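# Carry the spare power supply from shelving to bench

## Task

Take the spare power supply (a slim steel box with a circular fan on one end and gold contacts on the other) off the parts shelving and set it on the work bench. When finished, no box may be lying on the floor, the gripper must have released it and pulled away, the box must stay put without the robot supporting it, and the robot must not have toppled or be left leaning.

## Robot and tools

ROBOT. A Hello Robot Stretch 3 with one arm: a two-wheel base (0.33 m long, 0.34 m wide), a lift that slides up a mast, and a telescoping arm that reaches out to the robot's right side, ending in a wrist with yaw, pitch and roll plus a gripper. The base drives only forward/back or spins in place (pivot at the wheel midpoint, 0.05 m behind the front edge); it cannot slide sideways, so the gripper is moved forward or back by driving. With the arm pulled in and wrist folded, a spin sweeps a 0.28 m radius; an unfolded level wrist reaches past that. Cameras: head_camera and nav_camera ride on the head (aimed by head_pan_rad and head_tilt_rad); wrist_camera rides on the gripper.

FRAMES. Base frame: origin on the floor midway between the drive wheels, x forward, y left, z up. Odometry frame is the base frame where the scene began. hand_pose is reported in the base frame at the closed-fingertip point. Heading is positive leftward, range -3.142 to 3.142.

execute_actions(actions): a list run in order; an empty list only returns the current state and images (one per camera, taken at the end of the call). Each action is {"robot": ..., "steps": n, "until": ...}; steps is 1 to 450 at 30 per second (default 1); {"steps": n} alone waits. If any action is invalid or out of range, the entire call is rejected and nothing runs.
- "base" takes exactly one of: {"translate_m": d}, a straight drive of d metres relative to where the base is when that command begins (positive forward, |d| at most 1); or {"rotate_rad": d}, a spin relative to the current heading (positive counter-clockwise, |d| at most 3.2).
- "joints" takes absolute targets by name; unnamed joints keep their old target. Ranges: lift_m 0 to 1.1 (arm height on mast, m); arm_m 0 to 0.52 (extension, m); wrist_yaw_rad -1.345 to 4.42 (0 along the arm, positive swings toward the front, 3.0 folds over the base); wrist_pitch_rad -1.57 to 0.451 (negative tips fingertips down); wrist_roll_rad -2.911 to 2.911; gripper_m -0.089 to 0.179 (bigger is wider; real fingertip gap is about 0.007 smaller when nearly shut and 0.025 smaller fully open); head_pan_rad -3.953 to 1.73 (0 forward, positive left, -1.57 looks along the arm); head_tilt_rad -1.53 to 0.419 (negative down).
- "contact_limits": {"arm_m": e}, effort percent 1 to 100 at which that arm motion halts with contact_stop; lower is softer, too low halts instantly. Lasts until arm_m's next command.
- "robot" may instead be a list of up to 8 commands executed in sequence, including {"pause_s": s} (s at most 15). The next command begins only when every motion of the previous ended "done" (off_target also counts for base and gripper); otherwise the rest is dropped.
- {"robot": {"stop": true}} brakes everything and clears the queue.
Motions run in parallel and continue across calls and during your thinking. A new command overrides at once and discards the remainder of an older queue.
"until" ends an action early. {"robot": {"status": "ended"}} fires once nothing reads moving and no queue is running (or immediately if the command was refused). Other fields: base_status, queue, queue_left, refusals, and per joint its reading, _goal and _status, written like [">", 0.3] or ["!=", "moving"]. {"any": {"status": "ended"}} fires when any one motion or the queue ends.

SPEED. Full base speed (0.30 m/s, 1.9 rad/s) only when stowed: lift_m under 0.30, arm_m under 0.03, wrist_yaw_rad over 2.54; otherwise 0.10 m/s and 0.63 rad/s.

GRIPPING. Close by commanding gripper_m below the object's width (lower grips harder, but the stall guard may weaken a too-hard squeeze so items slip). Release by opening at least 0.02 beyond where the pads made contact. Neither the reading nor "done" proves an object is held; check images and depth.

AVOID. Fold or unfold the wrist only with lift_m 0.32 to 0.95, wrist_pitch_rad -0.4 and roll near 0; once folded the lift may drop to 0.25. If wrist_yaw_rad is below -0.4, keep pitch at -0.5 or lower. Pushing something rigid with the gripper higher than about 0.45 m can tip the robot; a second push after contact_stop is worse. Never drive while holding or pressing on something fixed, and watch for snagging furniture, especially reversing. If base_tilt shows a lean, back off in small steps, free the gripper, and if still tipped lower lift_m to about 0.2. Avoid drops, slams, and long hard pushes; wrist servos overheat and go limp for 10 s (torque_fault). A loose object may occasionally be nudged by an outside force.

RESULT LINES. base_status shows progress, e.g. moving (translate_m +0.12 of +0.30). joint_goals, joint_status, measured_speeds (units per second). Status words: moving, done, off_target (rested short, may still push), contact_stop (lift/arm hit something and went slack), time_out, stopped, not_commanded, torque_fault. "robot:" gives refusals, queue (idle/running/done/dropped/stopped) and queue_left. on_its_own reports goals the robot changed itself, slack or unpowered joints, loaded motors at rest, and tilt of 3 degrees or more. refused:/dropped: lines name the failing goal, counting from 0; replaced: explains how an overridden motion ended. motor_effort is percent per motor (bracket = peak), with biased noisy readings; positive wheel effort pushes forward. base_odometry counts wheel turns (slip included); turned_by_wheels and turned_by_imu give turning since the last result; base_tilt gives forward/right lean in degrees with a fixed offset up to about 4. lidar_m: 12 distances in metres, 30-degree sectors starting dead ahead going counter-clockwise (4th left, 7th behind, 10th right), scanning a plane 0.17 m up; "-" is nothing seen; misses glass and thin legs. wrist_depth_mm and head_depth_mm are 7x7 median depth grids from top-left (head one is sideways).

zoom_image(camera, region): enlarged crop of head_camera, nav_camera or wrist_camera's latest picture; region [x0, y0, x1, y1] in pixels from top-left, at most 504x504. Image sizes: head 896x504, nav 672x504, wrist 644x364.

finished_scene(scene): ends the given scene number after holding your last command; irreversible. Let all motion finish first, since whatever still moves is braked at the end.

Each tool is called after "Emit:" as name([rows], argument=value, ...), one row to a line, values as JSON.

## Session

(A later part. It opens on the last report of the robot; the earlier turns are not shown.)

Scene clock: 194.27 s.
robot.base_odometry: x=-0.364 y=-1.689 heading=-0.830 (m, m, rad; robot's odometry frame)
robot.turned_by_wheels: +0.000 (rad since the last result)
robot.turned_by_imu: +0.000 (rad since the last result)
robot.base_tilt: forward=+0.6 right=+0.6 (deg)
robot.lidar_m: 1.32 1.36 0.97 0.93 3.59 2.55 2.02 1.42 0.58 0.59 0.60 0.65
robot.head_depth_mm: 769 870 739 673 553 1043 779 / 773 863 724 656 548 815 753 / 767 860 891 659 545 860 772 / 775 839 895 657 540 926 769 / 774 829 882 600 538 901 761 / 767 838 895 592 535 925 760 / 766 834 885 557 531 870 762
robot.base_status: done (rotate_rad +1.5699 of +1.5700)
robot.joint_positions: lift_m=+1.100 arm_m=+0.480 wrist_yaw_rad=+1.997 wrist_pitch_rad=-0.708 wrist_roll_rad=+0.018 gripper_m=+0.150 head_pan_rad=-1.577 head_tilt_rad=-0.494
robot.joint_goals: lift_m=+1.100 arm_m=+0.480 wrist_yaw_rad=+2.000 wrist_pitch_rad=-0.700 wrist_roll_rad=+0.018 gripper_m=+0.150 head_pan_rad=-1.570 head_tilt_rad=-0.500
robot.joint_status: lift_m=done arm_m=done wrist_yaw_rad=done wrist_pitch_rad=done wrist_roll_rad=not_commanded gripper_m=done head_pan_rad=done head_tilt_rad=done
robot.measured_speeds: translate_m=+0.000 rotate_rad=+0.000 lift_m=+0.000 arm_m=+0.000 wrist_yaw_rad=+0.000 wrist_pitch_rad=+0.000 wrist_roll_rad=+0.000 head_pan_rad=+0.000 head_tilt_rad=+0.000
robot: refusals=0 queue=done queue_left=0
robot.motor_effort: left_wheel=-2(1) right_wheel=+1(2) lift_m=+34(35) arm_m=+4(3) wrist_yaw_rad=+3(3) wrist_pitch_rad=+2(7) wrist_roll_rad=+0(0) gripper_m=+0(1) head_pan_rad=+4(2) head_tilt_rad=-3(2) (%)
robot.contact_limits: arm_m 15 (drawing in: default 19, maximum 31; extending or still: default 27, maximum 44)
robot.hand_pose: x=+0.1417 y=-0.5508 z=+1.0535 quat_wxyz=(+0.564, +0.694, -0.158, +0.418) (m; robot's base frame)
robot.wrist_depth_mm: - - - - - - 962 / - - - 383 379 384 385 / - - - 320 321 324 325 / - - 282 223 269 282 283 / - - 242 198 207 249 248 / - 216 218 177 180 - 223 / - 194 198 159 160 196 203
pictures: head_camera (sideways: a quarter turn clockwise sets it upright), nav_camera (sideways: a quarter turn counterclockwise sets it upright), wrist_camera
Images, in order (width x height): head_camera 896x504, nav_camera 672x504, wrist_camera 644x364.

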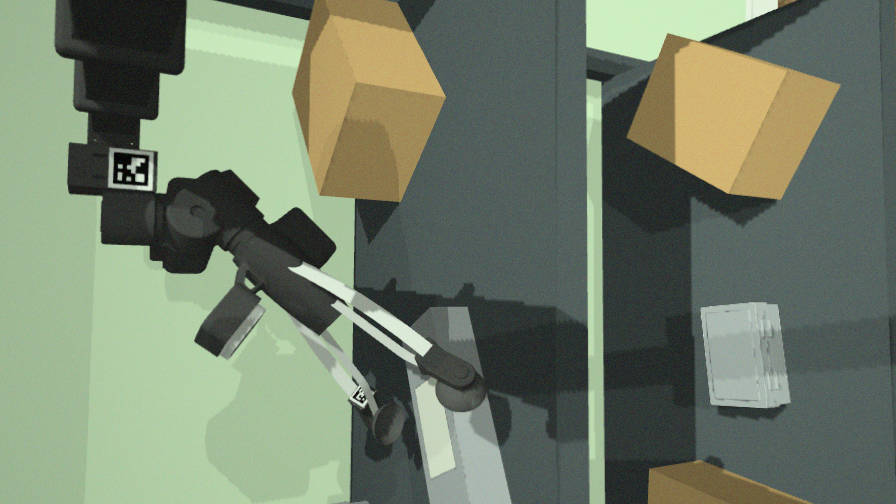

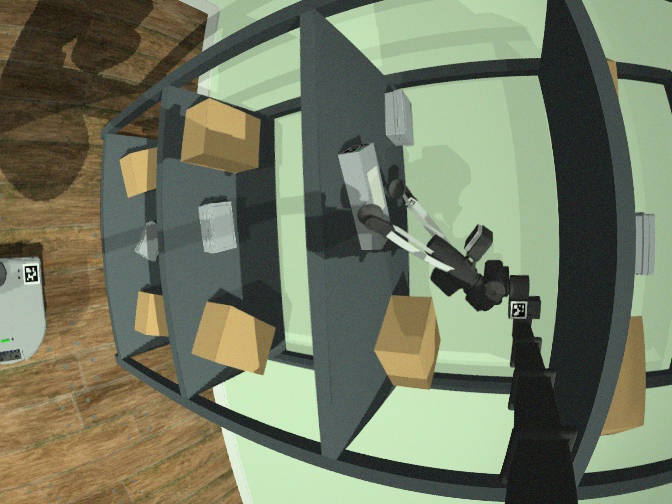

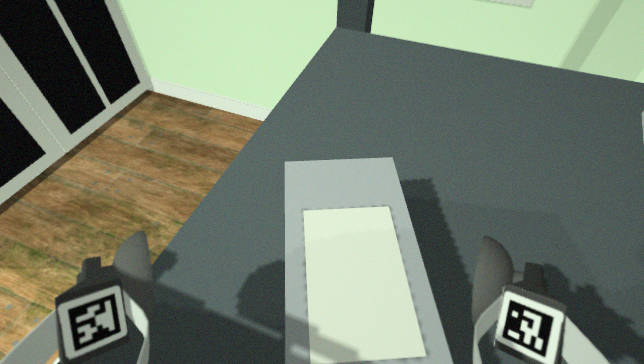

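Emit:
execute_actions([
  {"robot":[{"joints":{"arm_m":0.50},"contact_limits":{"arm_m":15}},{"joints":{"lift_m":1.055}}],"steps":200,"until":{"robot":{"status":"ended"}}},
])

Scene clock: 210.27 s.
robot.base_odometry: x=-0.364 y=-1.689 heading=-0.830 (m, m, rad; robot's odometry frame)
robot.turned_by_wheels: +0.000 (rad since the last result)
robot.turned_by_imu: +0.000 (rad since the last result)
robot.base_tilt: forward=+0.6 right=+0.6 (deg)
robot.lidar_m: 1.32 1.36 0.97 0.93 3.59 2.56 2.02 1.42 0.58 0.59 0.60 0.65
robot.head_depth_mm: 785 828 713 672 551 1036 777 / 783 869 727 654 550 817 753 / 776 868 741 663 545 868 773 / 776 826 888 657 542 926 768 / 774 841 906 606 539 899 766 / 769 838 890 573 535 919 766 / 764 833 883 561 533 870 760
robot.base_status: done (rotate_rad +1.5697 of +1.5700)
robot.joint_positions: lift_m=+1.055 arm_m=+0.500 wrist_yaw_rad=+1.997 wrist_pitch_rad=-0.703 wrist_roll_rad=+0.018 gripper_m=+0.150 head_pan_rad=-1.577 head_tilt_rad=-0.494
robot.joint_goals: lift_m=+1.055 arm_m=+0.500 wrist_yaw_rad=+2.000 wrist_pitch_rad=-0.700 wrist_roll_rad=+0.018 gripper_m=+0.150 head_pan_rad=-1.570 head_tilt_rad=-0.500
robot.joint_status: lift_m=done arm_m=done wrist_yaw_rad=done wrist_pitch_rad=done wrist_roll_rad=not_commanded gripper_m=done head_pan_rad=done head_tilt_rad=done
robot.measured_speeds: translate_m=+0.000 rotate_rad=+0.000 lift_m=+0.000 arm_m=+0.000 wrist_yaw_rad=+0.000 wrist_pitch_rad=+0.000 wrist_roll_rad=+0.000 head_pan_rad=+0.000 head_tilt_rad=+0.000
robot: refusals=0 queue=done queue_left=0
robot.motor_effort: left_wheel=-3(3) right_wheel=+6(7) lift_m=+21(36) arm_m=+3(2) wrist_yaw_rad=+4(4) wrist_pitch_rad=+1(3) wrist_roll_rad=+0(0) gripper_m=-1(0) head_pan_rad=+3(3) head_tilt_rad=-2(3) (%)
robot.contact_limits: arm_m 15 (drawing in: default 19, maximum 31; extending or still: default 27, maximum 44)
robot.hand_pose: x=+0.1426 y=-0.5704 z=+1.0102 quat_wxyz=(+0.563, +0.694, -0.160, +0.420) (m; robot's base frame)
robot.wrist_depth_mm: - - - 367 373 373 796 / - - - 302 306 301 310 / - - 244 190 254 257 260 / - 223 207 165 216 223 224 / - 193 183 146 187 196 196 / 179 170 165 130 135 - 176 / - 154 122 118 119 155 162
pictures: head_camera (sideways: a quarter turn clockwise sets it upright), nav_camera (sideways: a quarter turn counterclockwise sets it upright), wrist_camera
Images, in order (width x height): head_camera 896x504, nav_camera 672x504, wrist_camera 644x364.

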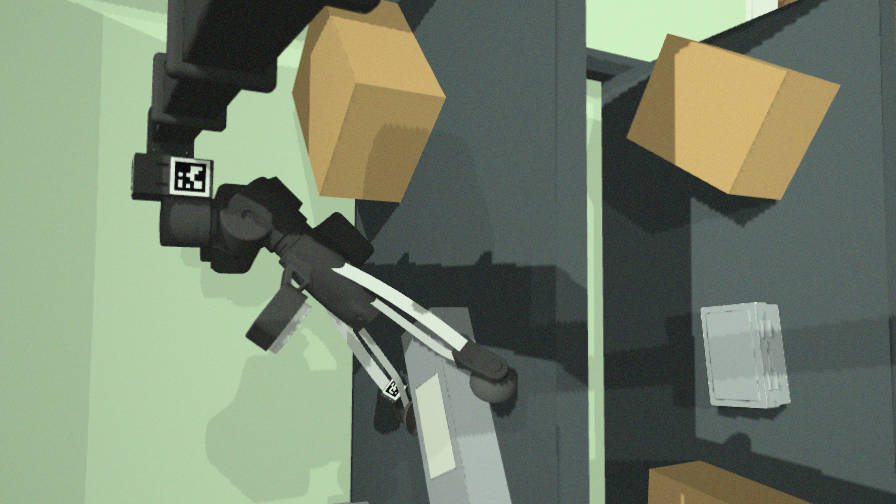

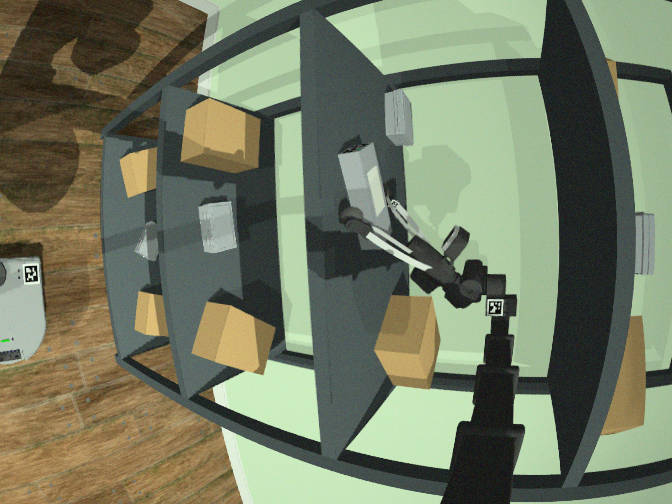

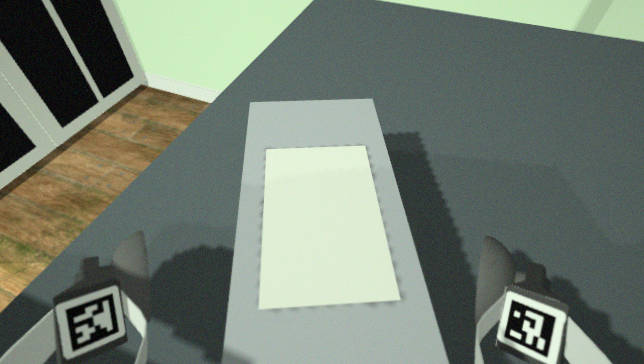

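Emit:
execute_actions([
  {"robot":[{"joints":{"lift_m":1.065}},{"base":{"translate_m":0.02},"joints":{"arm_m":0.492}},{"joints":{"gripper_m":0.04}}],"steps":200,"until":{"robot":{"status":"ended"}}},
])

Scene clock: 222.37 s.
robot.base_odometry: x=-0.350 y=-1.704 heading=-0.830 (m, m, rad; robot's odometry frame)
robot.turned_by_wheels: +0.000 (rad since the last result)
robot.turned_by_imu: +0.000 (rad since the last result)
robot.base_tilt: forward=+0.7 right=+0.6 (deg)
robot.lidar_m: 1.30 1.34 0.97 0.93 3.16 2.58 2.04 1.41 0.59 0.59 0.59 0.63
robot.head_depth_mm: 782 - 732 668 553 872 759 / 786 864 727 665 550 820 754 / 777 862 898 662 545 936 771 / 774 830 861 656 541 932 770 / 771 838 906 594 537 865 765 / 767 835 892 571 536 916 763 / 765 831 880 559 531 846 746
robot.base_status: done (translate_m +0.0200 of +0.0200)
robot.joint_positions: lift_m=+1.065 arm_m=+0.492 wrist_yaw_rad=+1.996 wrist_pitch_rad=-0.713 wrist_roll_rad=+0.015 gripper_m=+0.041 head_pan_rad=-1.577 head_tilt_rad=-0.494
robot.joint_goals: lift_m=+1.065 arm_m=+0.492 wrist_yaw_rad=+2.000 wrist_pitch_rad=-0.700 wrist_roll_rad=+0.015 gripper_m=+0.040 head_pan_rad=-1.570 head_tilt_rad=-0.500
robot.joint_status: lift_m=done arm_m=done wrist_yaw_rad=done wrist_pitch_rad=done wrist_roll_rad=not_commanded gripper_m=done head_pan_rad=done head_tilt_rad=done
robot.measured_speeds: translate_m=+0.000 rotate_rad=+0.000 lift_m=+0.000 arm_m=+0.000 wrist_yaw_rad=+0.000 wrist_pitch_rad=+0.000 wrist_roll_rad=+0.000 head_pan_rad=+0.000 head_tilt_rad=+0.000
robot: refusals=0 queue=done queue_left=0
robot.motor_effort: left_wheel=+0(3) right_wheel=-1(6) lift_m=+34(40) arm_m=-3(1) wrist_yaw_rad=+3(4) wrist_pitch_rad=+4(4) wrist_roll_rad=+1(1) gripper_m=-27(99) head_pan_rad=+4(3) head_tilt_rad=-3(3) (%)
robot.hand_pose: x=+0.1410 y=-0.5640 z=+1.0177 quat_wxyz=(+0.566, +0.694, -0.156, +0.418) (m; robot's base frame)
robot.wrist_depth_mm: - - - 376 373 - 905 / - - - 307 314 313 314 / - - 263 261 266 264 268 / - - 214 174 229 230 231 / - 200 157 153 199 205 204 / - 182 137 138 138 184 184 / 164 160 126 125 128 166 167
pictures: head_camera (sideways: a quarter turn clockwise sets it upright), nav_camera (sideways: a quarter turn counterclockwise sets it upright), wrist_camera
Images, in order (width x height): head_camera 896x504, nav_camera 672x504, wrist_camera 644x364.

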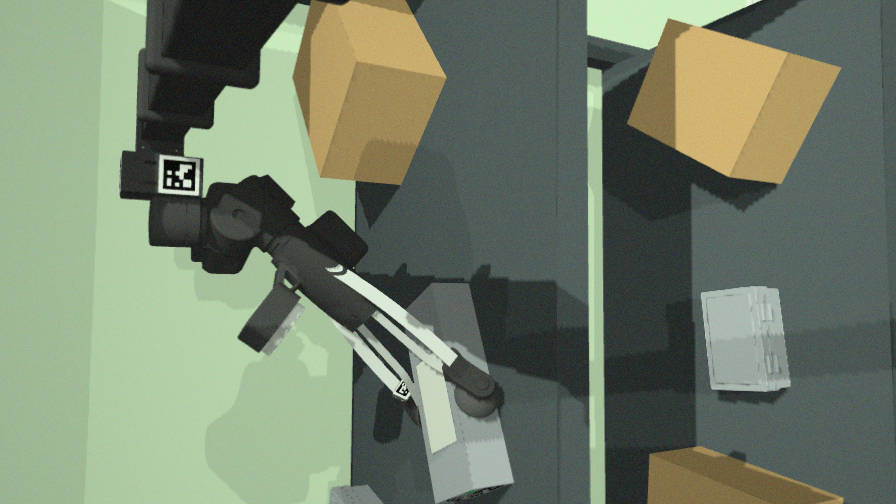

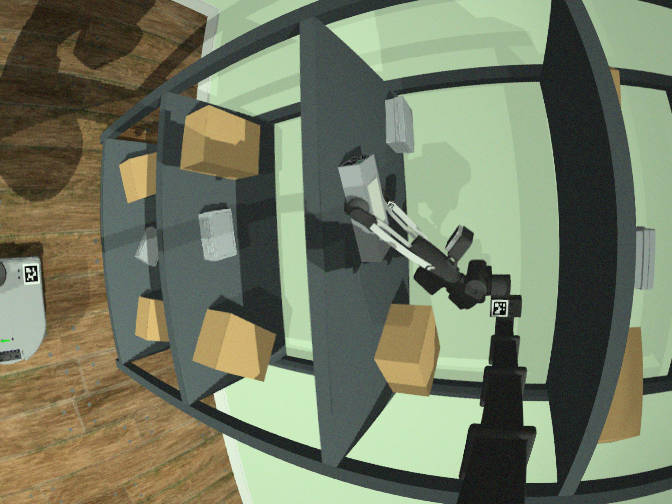

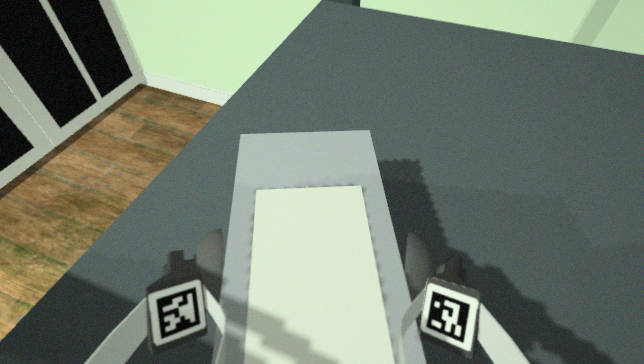

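Gripped. Squeeze a bit more and lift.

Emit:
execute_actions([
  {"robot":[{"joints":{"gripper_m":0.02}},{"joints":{"lift_m":1.1}}],"steps":200,"until":{"robot":{"status":"ended"}}},
])

Scene clock: 229.13 s.
robot.base_odometry: x=-0.350 y=-1.704 heading=-0.830 (m, m, rad; robot's odometry frame)
robot.turned_by_wheels: +0.000 (rad since the last result)
robot.turned_by_imu: +0.000 (rad since the last result)
robot.base_tilt: forward=+0.6 right=+0.5 (deg)
robot.lidar_m: 1.30 1.34 0.97 0.93 3.16 2.59 2.03 1.41 0.59 0.59 0.59 0.63
robot.head_depth_mm: 767 870 738 669 553 872 759 / 770 859 724 664 549 816 757 / 765 854 897 662 544 935 772 / 773 835 891 625 540 928 769 / 770 827 887 589 538 870 768 / 767 832 891 562 534 924 764 / 766 832 882 554 532 849 744
robot.base_status: done (translate_m +0.0200 of +0.0200)
robot.joint_positions: lift_m=+1.099 arm_m=+0.492 wrist_yaw_rad=+1.997 wrist_pitch_rad=-0.758 wrist_roll_rad=+0.013 gripper_m=+0.025 head_pan_rad=-1.577 head_tilt_rad=-0.494
robot.joint_goals: lift_m=+1.100 arm_m=+0.492 wrist_yaw_rad=+2.000 wrist_pitch_rad=-0.700 wrist_roll_rad=+0.013 gripper_m=+0.023 head_pan_rad=-1.570 head_tilt_rad=-0.500
robot.joint_status: lift_m=done arm_m=done wrist_yaw_rad=done wrist_pitch_rad=done wrist_roll_rad=not_commanded gripper_m=done head_pan_rad=done head_tilt_rad=done
robot.measured_speeds: translate_m=+0.000 rotate_rad=+0.000 lift_m=+0.000 arm_m=+0.000 wrist_yaw_rad=+0.000 wrist_pitch_rad=+0.000 wrist_roll_rad=+0.000 head_pan_rad=+0.000 head_tilt_rad=+0.000
robot: refusals=0 queue=done queue_left=0
robot.motor_effort: left_wheel=-1(0) right_wheel=+1(2) lift_m=+41(44) arm_m=-3(3) wrist_yaw_rad=+4(4) wrist_pitch_rad=+17(19) wrist_roll_rad=+2(2) gripper_m=-23(99) head_pan_rad=+3(3) head_tilt_rad=-4(4) (%)
robot.hand_pose: x=+0.1330 y=-0.5674 z=+1.0445 quat_wxyz=(+0.575, +0.696, -0.139, +0.406) (m; robot's base frame)
robot.wrist_depth_mm: - - - 417 407 - 923 / - - - 339 338 344 348 / - - 299 186 294 294 296 / - - 245 166 257 262 261 / - 237 153 151 228 231 232 / - 206 137 137 139 209 209 / 194 186 127 127 128 192 192
pictures: head_camera (sideways: a quarter turn clockwise sets it upright), nav_camera (sideways: a quarter turn counterclockwise sets it upright), wrist_camera
Images, in order (width x height): head_camera 896x504, nav_camera 672x504, wrist_camera 644x364.

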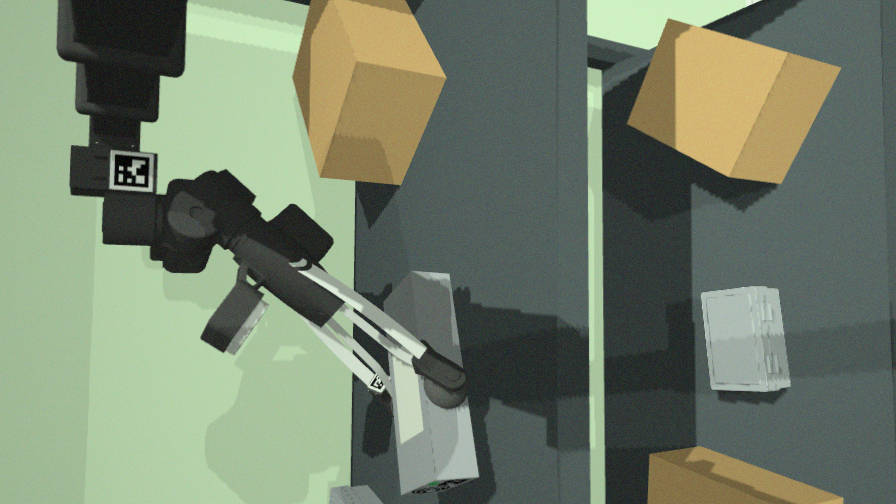

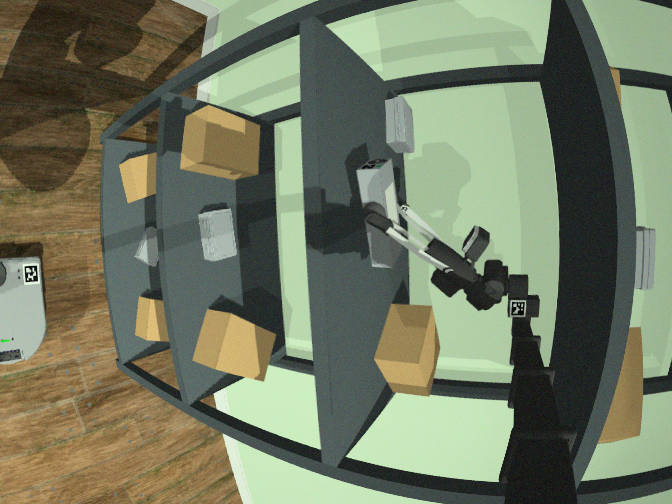

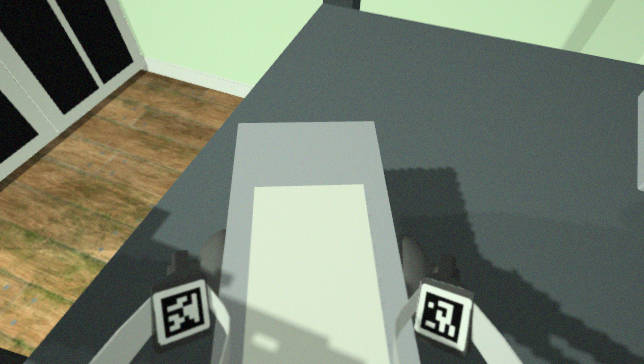

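Emit:
execute_actions([
  {"robot":{"joints":{"arm_m":0.0}},"steps":200,"until":{"robot":{"status":"ended"}}},
  {"robot":{"joints":{"lift_m":0.29,"head_tilt_rad":-1.2,"head_pan_rad":-0.8},"base":{"translate_m":-0.5}},"steps":100,"until":{"robot":{"lift_m":["<",0.9]}}},
  {"robot":{"joints":{"wrist_yaw_rad":2.6}},"steps":300,"until":{"robot":{"status":"ended"}}},
])

Scene clock: 277.20 s.
robot.base_odometry: x=-0.688 y=-1.335 heading=-0.830 (m, m, rad; robot's odometry frame)
robot.turned_by_wheels: +0.000 (rad since the last result)
robot.turned_by_imu: -0.002 (rad since the last result)
robot.base_tilt: forward=+0.6 right=+0.6 (deg)
robot.lidar_m: 1.81 1.34 1.08 1.93 2.92 1.61 1.54 1.45 1.02 0.48 0.48 0.92
robot.head_depth_mm: 1013 828 823 1366 1268 1174 1102 / 1037 826 860 1257 1259 1205 1091 / 1051 948 902 1305 1270 - - / 1044 937 1359 1341 1258 967 - / 996 972 1403 1351 1257 1154 - / 947 1462 1445 1354 1253 1167 1089 / 1036 1567 1470 1346 1255 1167 1098
robot.base_status: done (translate_m -0.5000 of -0.5000)
robot.joint_positions: lift_m=+0.290 arm_m=+0.003 wrist_yaw_rad=+2.597 wrist_pitch_rad=-0.758 wrist_roll_rad=+0.013 gripper_m=+0.025 head_pan_rad=-0.807 head_tilt_rad=-1.186
robot.joint_goals: lift_m=+0.290 arm_m=+0.000 wrist_yaw_rad=+2.600 wrist_pitch_rad=-0.700 wrist_roll_rad=+0.013 gripper_m=+0.023 head_pan_rad=-0.800 head_tilt_rad=-1.200
robot.joint_status: lift_m=done arm_m=done wrist_yaw_rad=done wrist_pitch_rad=done wrist_roll_rad=not_commanded gripper_m=done head_pan_rad=done head_tilt_rad=done
robot.measured_speeds: translate_m=+0.000 rotate_rad=+0.000 lift_m=+0.000 arm_m=+0.000 wrist_yaw_rad=+0.000 wrist_pitch_rad=+0.000 wrist_roll_rad=+0.000 head_pan_rad=+0.000 head_tilt_rad=+0.000
robot: refusals=0 queue=done queue_left=0
robot.motor_effort: left_wheel=+1(5) right_wheel=+2(1) lift_m=+32(38) arm_m=-3(3) wrist_yaw_rad=+3(7) wrist_pitch_rad=+17(17) wrist_roll_rad=+2(2) gripper_m=-24(22) head_pan_rad=+3(39) head_tilt_rad=-8(47) (%)
robot.hand_pose: x=+0.0665 y=-0.0033 z=+0.2349 quat_wxyz=(+0.430, +0.706, +0.073, +0.558) (m; robot's base frame)
robot.wrist_depth_mm: 742 766 756 769 775 809 769 / 626 638 643 642 658 647 665 / 546 549 555 184 553 565 577 / 498 500 172 167 499 503 503 / - - 150 151 438 452 447 / - - 137 138 138 402 413 / - - 126 127 128 370 372
pictures: head_camera (sideways: a quarter turn clockwise sets it upright), nav_camera (sideways: a quarter turn counterclockwise sets it upright), wrist_camera
Images, in order (width x height): head_camera 896x504, nav_camera 672x504, wrist_camera 644x364.

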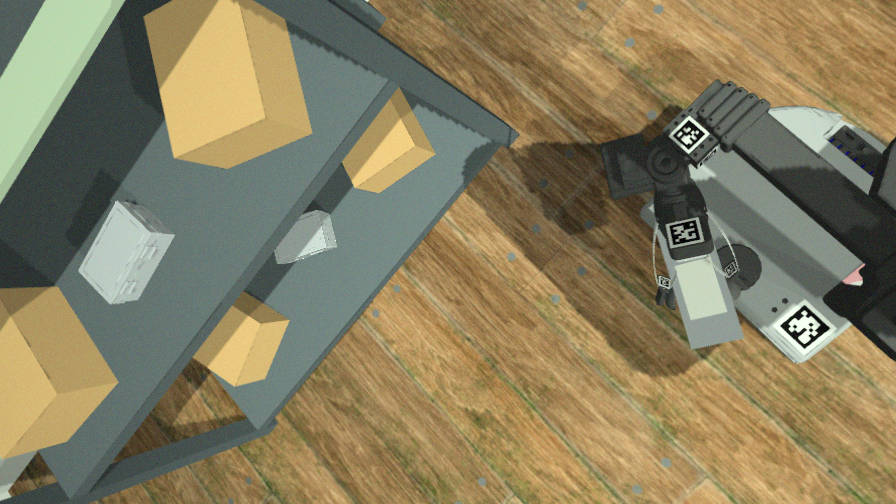

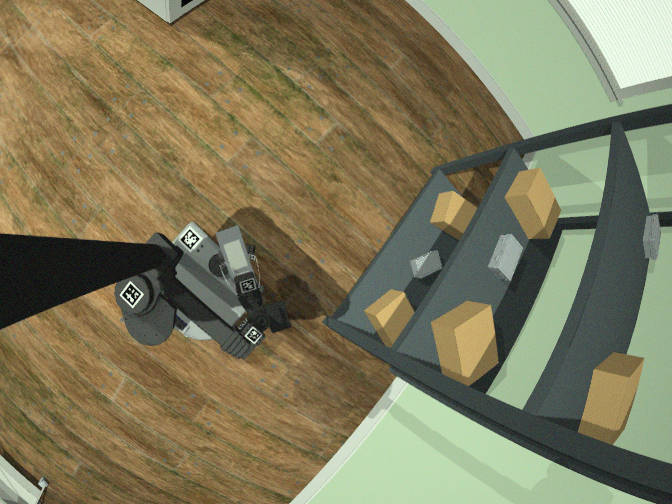

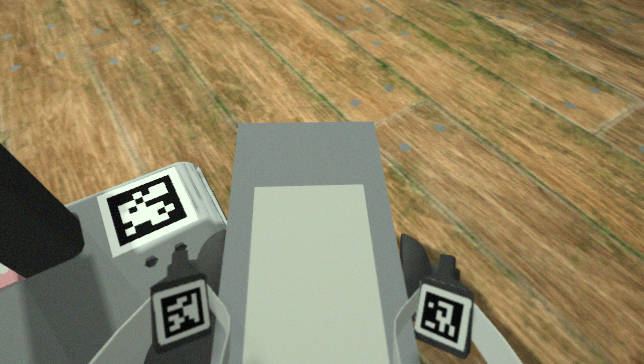

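Good. Turn and drive most of the way.

Emit:
execute_actions([
  {"robot":[{"base":{"rotate_rad":1.57},"joints":{"head_pan_rad":0.0,"head_tilt_rad":-0.4}},{"base":{"translate_m":1.0}},{"base":{"translate_m":1.0}}],"steps":450,"until":{"robot":{"status":"ended"}}},
])

Scene clock: 295.27 s.
robot.base_odometry: x=+0.789 y=+0.014 heading=+0.740 (m, m, rad; robot's odometry frame)
robot.turned_by_wheels: +1.570 (rad since the last result)
robot.turned_by_imu: +1.603 (rad since the last result)
robot.base_tilt: forward=+0.7 right=+0.5 (deg)
robot.lidar_m: 1.68 1.10 2.13 2.05 2.11 2.21 2.47 0.73 0.52 0.50 1.76 1.42
robot.head_depth_mm: 1513 1636 1751 1410 2024 1736 1393 / 1503 1622 1733 1393 1991 1723 1381 / 1493 1615 1737 1371 1970 1714 1395 / 1487 1591 1723 1363 1964 1702 1378 / 1488 1584 1719 1341 1960 1698 1374 / 1478 1579 1725 1343 1946 1685 1367 / 1477 1590 1709 1332 1953 1633 1366
robot.base_status: done (translate_m +1.0000 of +1.0000)
robot.joint_positions: lift_m=+0.290 arm_m=+0.003 wrist_yaw_rad=+2.598 wrist_pitch_rad=-0.759 wrist_roll_rad=+0.013 gripper_m=+0.025 head_pan_rad=-0.007 head_tilt_rad=-0.408
robot.joint_goals: lift_m=+0.290 arm_m=+0.000 wrist_yaw_rad=+2.600 wrist_pitch_rad=-0.700 wrist_roll_rad=+0.013 gripper_m=+0.023 head_pan_rad=+0.000 head_tilt_rad=-0.400
robot.joint_status: lift_m=done arm_m=done wrist_yaw_rad=done wrist_pitch_rad=done wrist_roll_rad=not_commanded gripper_m=done head_pan_rad=done head_tilt_rad=done
robot.measured_speeds: translate_m=+0.000 rotate_rad=+0.000 lift_m=+0.000 arm_m=+0.000 wrist_yaw_rad=+0.000 wrist_pitch_rad=+0.000 wrist_roll_rad=+0.000 head_pan_rad=+0.000 head_tilt_rad=+0.000
robot: refusals=0 queue=done queue_left=0
robot.motor_effort: left_wheel=-1(6) right_wheel=+2(9) lift_m=+32(32) arm_m=-3(3) wrist_yaw_rad=+1(2) wrist_pitch_rad=+17(17) wrist_roll_rad=+2(2) gripper_m=-23(24) head_pan_rad=+3(39) head_tilt_rad=+5(47) (%)
robot.hand_pose: x=+0.0664 y=-0.0033 z=+0.2349 quat_wxyz=(+0.429, +0.706, +0.073, +0.558) (m; robot's base frame)
robot.wrist_depth_mm: 736 756 753 769 784 798 789 / 635 640 635 646 648 647 662 / 551 552 556 186 552 573 573 / 493 500 172 166 497 499 501 / - - 150 151 446 453 452 / - - 136 138 139 408 403 / - - 126 127 128 365 369
pictures: head_camera (sideways: a quarter turn clockwise sets it upright), nav_camera (sideways: a quarter turn counterclockwise sets it upright), wrist_camera
Images, in order (width x height): head_camera 896x504, nav_camera 672x504, wrist_camera 644x364.

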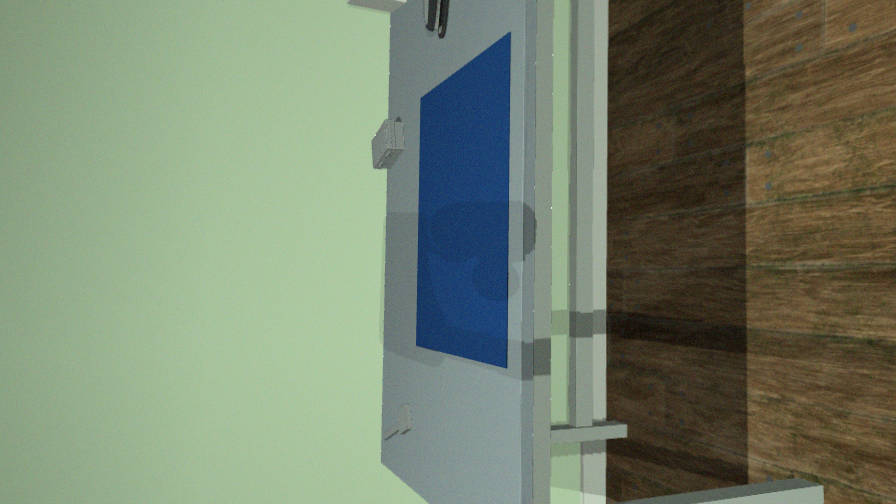

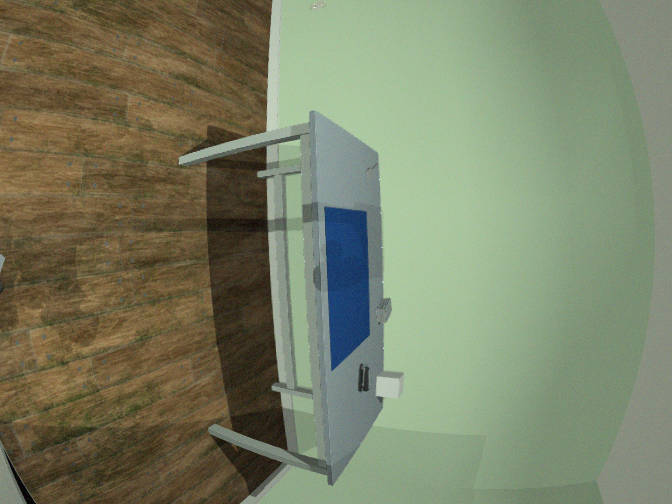

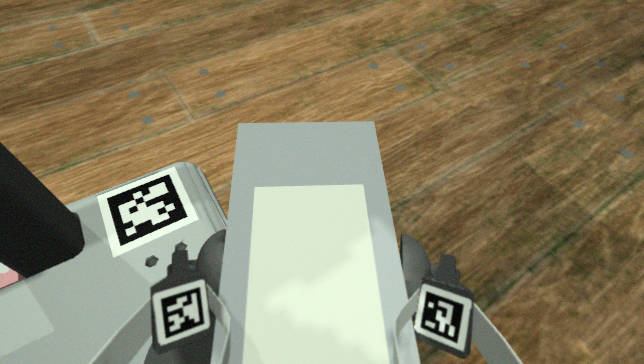

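Emit:
execute_actions([
  {"robot":[{"base":{"translate_m":0.6}},{"base":{"rotate_rad":1.55},"joints":{"head_pan_rad":-1.57,"head_tilt_rad":-0.7}},{"joints":{"lift_m":0.93,"wrist_yaw_rad":1.6}},{"joints":{"arm_m":0.3},"contact_limits":{"arm_m":15}}],"steps":450,"until":{"robot":{"status":"ended"}}},
])

Scene clock: 323.07 s.
robot.base_odometry: x=+1.233 y=+0.418 heading=+2.290 (m, m, rad; robot's odometry frame)
robot.turned_by_wheels: +1.550 (rad since the last result)
robot.turned_by_imu: +1.576 (rad since the last result)
robot.base_tilt: forward=+0.6 right=+0.5 (deg)
robot.lidar_m: 2.04 2.12 2.61 3.07 0.82 0.89 1.69 1.04 1.13 1.08 1.10 0.61
robot.head_depth_mm: 1002 1113 - - 675 1346 1188 / 997 1096 1017 834 670 1334 1179 / 992 1093 - 801 669 1336 1176 / 984 1111 1091 762 665 1327 1171 / 983 1111 1135 770 563 1327 1171 / 982 1100 1077 817 613 1319 1166 / 976 1088 1068 816 547 1315 1163
robot.base_status: done (rotate_rad +1.5499 of +1.5500)
robot.joint_positions: lift_m=+0.930 arm_m=+0.291 wrist_yaw_rad=+1.602 wrist_pitch_rad=-0.759 wrist_roll_rad=+0.013 gripper_m=+0.025 head_pan_rad=-1.563 head_tilt_rad=-0.692
robot.joint_goals: lift_m=+0.930 arm_m=+0.300 wrist_yaw_rad=+1.600 wrist_pitch_rad=-0.700 wrist_roll_rad=+0.013 gripper_m=+0.023 head_pan_rad=-1.570 head_tilt_rad=-0.700
robot.joint_status: lift_m=done arm_m=moving wrist_yaw_rad=done wrist_pitch_rad=done wrist_roll_rad=not_commanded gripper_m=done head_pan_rad=done head_tilt_rad=done
robot.measured_speeds: translate_m=+0.000 rotate_rad=+0.000 lift_m=+0.000 arm_m=+0.051 wrist_yaw_rad=+0.000 wrist_pitch_rad=+0.000 wrist_roll_rad=+0.000 head_pan_rad=+0.000 head_tilt_rad=+0.000
robot: refusals=0 queue=running queue_left=0
robot.motor_effort: left_wheel=+0(6) right_wheel=+2(9) lift_m=+40(43) arm_m=+2(1) wrist_yaw_rad=-2(6) wrist_pitch_rad=+17(17) wrist_roll_rad=+2(2) gripper_m=-23(24) head_pan_rad=-3(43) head_tilt_rad=-2(27) (%)
robot.contact_limits: arm_m 15 (drawing in: default 19, maximum 31; extending or still: default 27, maximum 44)
robot.hand_pose: x=+0.1479 y=-0.4312 z=+0.8744 quat_wxyz=(+0.644, +0.656, -0.273, +0.285) (m; robot's base frame)
robot.wrist_depth_mm: - - - - - - 893 / - - - 433 443 440 449 / - - - 186 383 377 385 / - - - 167 337 337 341 / - - 152 151 298 301 303 / - - 137 138 139 267 272 / 973 959 126 126 128 244 249
pictures: head_camera (sideways: a quarter turn clockwise sets it upright), nav_camera (sideways: a quarter turn counterclockwise sets it upright), wrist_camera
Images, in order (width x height): head_camera 896x504, nav_camera 672x504, wrist_camera 644x364.

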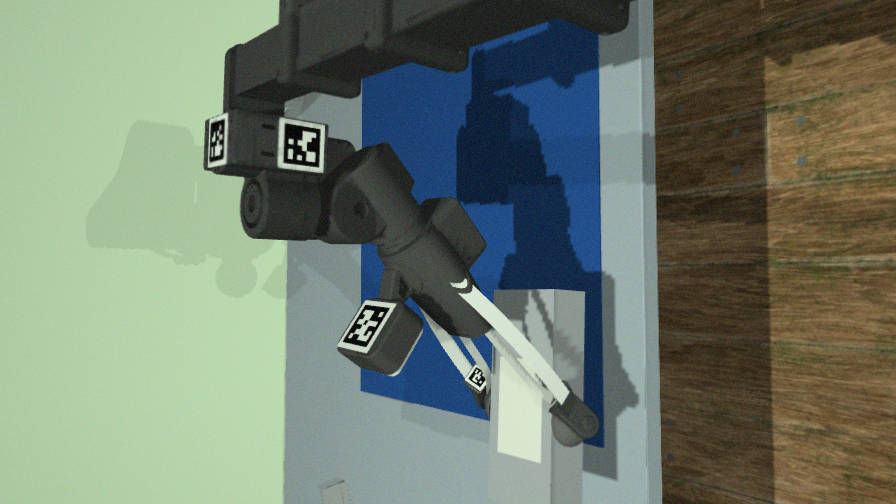

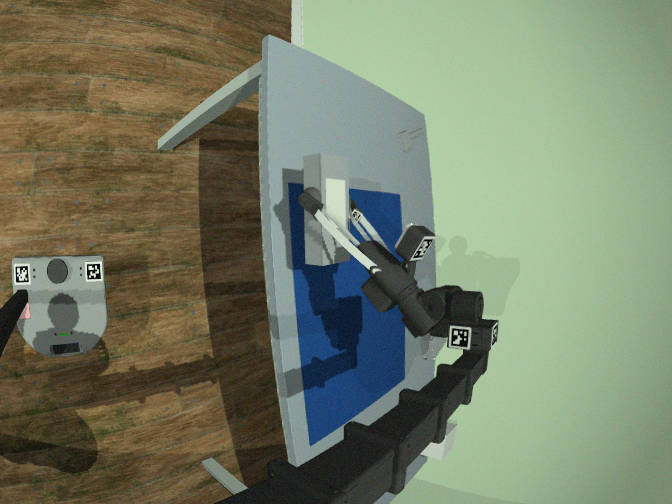

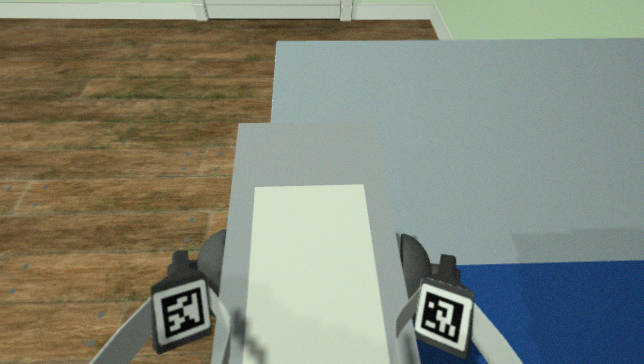

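Emit:
execute_actions([
  {"robot":[{"base":{"translate_m":-0.1},"joints":{"arm_m":0.5,"lift_m":0.875},"contact_limits":{"arm_m":15}},{"joints":{"lift_m":0.86}}],"steps":300,"until":{"robot":{"status":"ended"}}},
])

Scene clock: 340.80 s.
robot.base_odometry: x=+1.298 y=+0.343 heading=+2.290 (m, m, rad; robot's odometry frame)
robot.turned_by_wheels: +0.000 (rad since the last result)
robot.turned_by_imu: +0.000 (rad since the last result)
robot.base_tilt: forward=+0.6 right=+0.6 (deg)
robot.lidar_m: 2.14 2.22 2.67 3.06 0.79 0.89 1.59 0.96 1.14 1.08 1.11 0.69
robot.head_depth_mm: 1005 1123 1115 - - - 1167 / 993 1107 - 804 673 1366 1177 / 992 1096 1015 826 670 1345 1178 / 993 1108 1173 800 665 1334 1179 / 992 1109 1138 748 663 1322 1165 / 983 1104 1079 758 662 1318 1169 / 988 1104 1065 812 658 1318 1163
robot.base_status: done (translate_m -0.1000 of -0.1000)
robot.joint_positions: lift_m=+0.860 arm_m=+0.500 wrist_yaw_rad=+1.601 wrist_pitch_rad=-0.759 wrist_roll_rad=+0.013 gripper_m=+0.025 head_pan_rad=-1.563 head_tilt_rad=-0.692
robot.joint_goals: lift_m=+0.860 arm_m=+0.500 wrist_yaw_rad=+1.600 wrist_pitch_rad=-0.700 wrist_roll_rad=+0.013 gripper_m=+0.023 head_pan_rad=-1.570 head_tilt_rad=-0.700
robot.joint_status: lift_m=done arm_m=done wrist_yaw_rad=done wrist_pitch_rad=done wrist_roll_rad=not_commanded gripper_m=done head_pan_rad=done head_tilt_rad=done
robot.measured_speeds: translate_m=+0.000 rotate_rad=+0.000 lift_m=+0.000 arm_m=+0.000 wrist_yaw_rad=+0.000 wrist_pitch_rad=+0.000 wrist_roll_rad=+0.000 head_pan_rad=+0.000 head_tilt_rad=+0.000
robot: refusals=0 queue=done queue_left=0
robot.motor_effort: left_wheel=-1(4) right_wheel=+2(3) lift_m=+31(41) arm_m=+4(2) wrist_yaw_rad=-1(3) wrist_pitch_rad=+17(17) wrist_roll_rad=+2(2) gripper_m=-23(23) head_pan_rad=-4(3) head_tilt_rad=-4(4) (%)
robot.contact_limits: arm_m 15 (drawing in: default 19, maximum 31; extending or still: default 27, maximum 44)
robot.hand_pose: x=+0.1479 y=-0.6396 z=+0.8048 quat_wxyz=(+0.644, +0.656, -0.273, +0.285) (m; robot's base frame)
robot.wrist_depth_mm: - 365 372 376 382 382 383 / 315 313 314 316 319 321 324 / 268 267 268 185 274 276 275 / 235 237 226 166 239 240 243 / 210 210 153 150 214 217 216 / 190 192 136 138 139 195 196 / 173 173 126 127 129 179 179
pictures: head_camera (sideways: a quarter turn clockwise sets it upright), nav_camera (sideways: a quarter turn counterclockwise sets it upright), wrist_camera
Images, in order (width x height): head_camera 896x504, nav_camera 672x504, wrist_camera 644x364.

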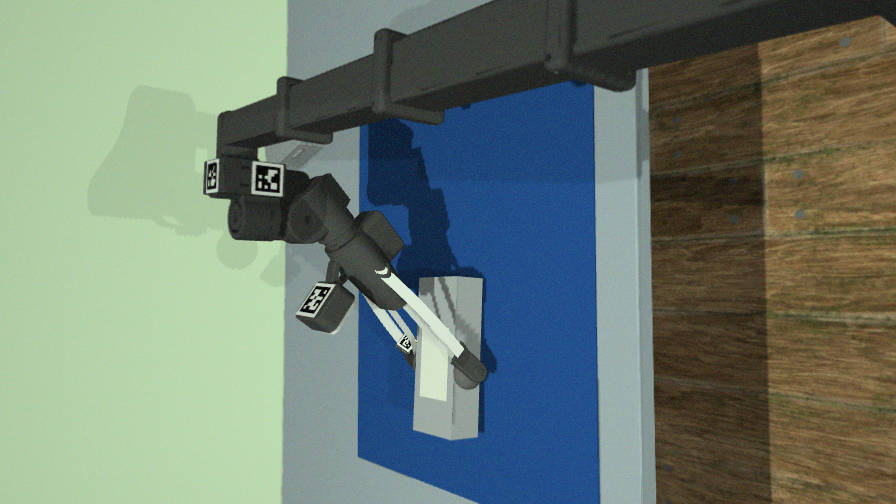

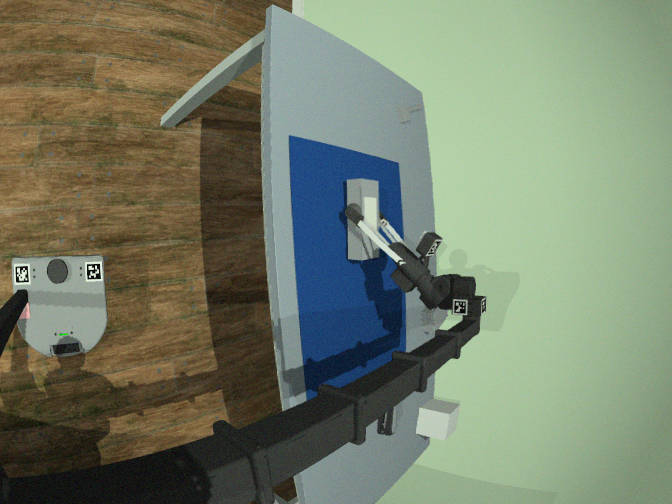

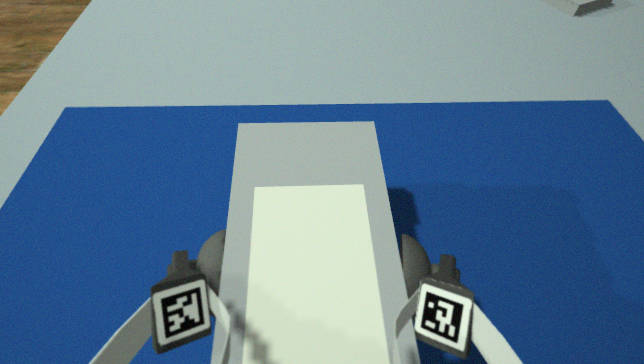

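Emit:
execute_actions([
  {"robot":[{"joints":{"lift_m":0.845}},{"joints":{"gripper_m":0.14}},{"joints":{"lift_m":0.93}},{"joints":{"arm_m":0.05}}],"steps":400,"until":{"robot":{"status":"ended"}}},
])

Scene clock: 354.63 s.
robot.base_odometry: x=+1.298 y=+0.343 heading=+2.290 (m, m, rad; robot's odometry frame)
robot.turned_by_wheels: +0.000 (rad since the last result)
robot.turned_by_imu: +0.000 (rad since the last result)
robot.base_tilt: forward=+0.6 right=+0.5 (deg)
robot.lidar_m: 2.15 2.22 2.67 3.10 0.79 0.88 1.59 0.96 1.15 1.08 1.11 0.69
robot.head_depth_mm: 1008 1125 1115 902 - 1347 1187 / 999 1119 1073 893 - 1310 1187 / 998 1120 1097 844 - - 1173 / 995 1112 1094 826 664 - 1153 / 989 1114 1090 761 662 - 1126 / 982 1107 1073 756 679 - 1146 / 984 1107 1070 814 657 1251 1164
robot.base_status: done (translate_m -0.1000 of -0.1000)
robot.joint_positions: lift_m=+0.930 arm_m=+0.050 wrist_yaw_rad=+1.602 wrist_pitch_rad=-0.717 wrist_roll_rad=+0.013 gripper_m=+0.140 head_pan_rad=-1.563 head_tilt_rad=-0.692
robot.joint_goals: lift_m=+0.930 arm_m=+0.050 wrist_yaw_rad=+1.600 wrist_pitch_rad=-0.700 wrist_roll_rad=+0.013 gripper_m=+0.140 head_pan_rad=-1.570 head_tilt_rad=-0.700
robot.joint_status: lift_m=done arm_m=done wrist_yaw_rad=done wrist_pitch_rad=done wrist_roll_rad=not_commanded gripper_m=done head_pan_rad=done head_tilt_rad=done
robot.measured_speeds: translate_m=+0.000 rotate_rad=+0.000 lift_m=+0.000 arm_m=+0.000 wrist_yaw_rad=+0.000 wrist_pitch_rad=+0.000 wrist_roll_rad=+0.000 head_pan_rad=+0.000 head_tilt_rad=+0.000
robot: refusals=0 queue=done queue_left=0
robot.motor_effort: left_wheel=-1(5) right_wheel=+2(11) lift_m=+35(41) arm_m=-3(2) wrist_yaw_rad=-3(2) wrist_pitch_rad=+5(17) wrist_roll_rad=+2(2) gripper_m=-1(95) head_pan_rad=-3(3) head_tilt_rad=-4(3) (%)
robot.hand_pose: x=+0.1559 y=-0.1899 z=+0.8820 quat_wxyz=(+0.637, +0.650, -0.286, +0.299) (m; robot's base frame)
robot.wrist_depth_mm: - - - - - - - / - - - - - 477 488 / - - - - - 418 417 / - - - - - 378 362 / - - - - - - 317 / - - - - - - 289 / - - 989 981 - - 264
pictures: head_camera (sideways: a quarter turn clockwise sets it upright), nav_camera (sideways: a quarter turn counterclockwise sets it upright), wrist_camera
Images, in order (width x height): head_camera 896x504, nav_camera 672x504, wrist_camera 644x364.

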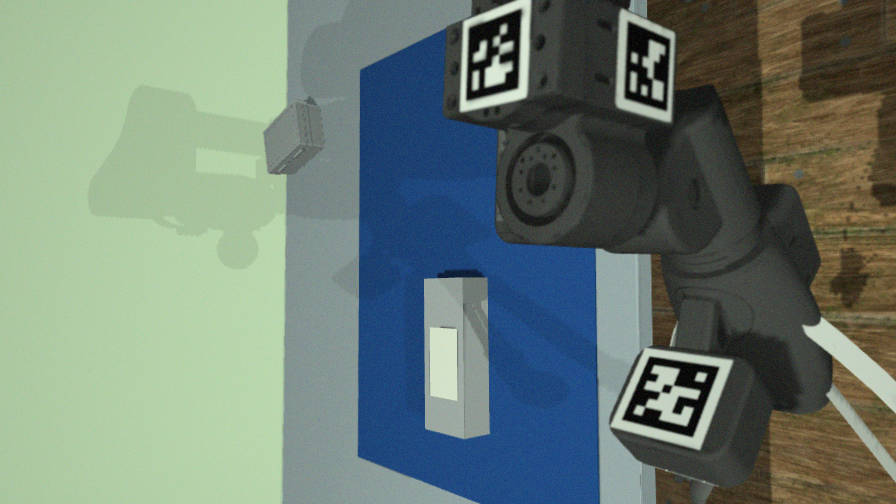

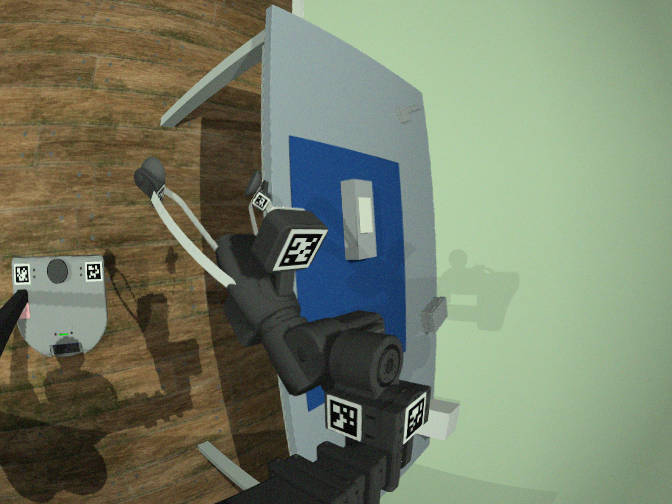

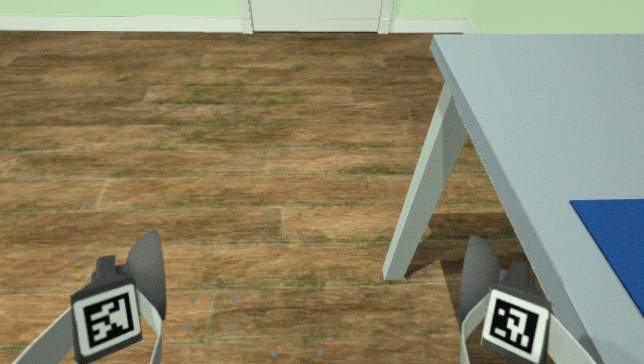

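Emit:
finished_scene(scene=1)

The scene is finished: the task was done.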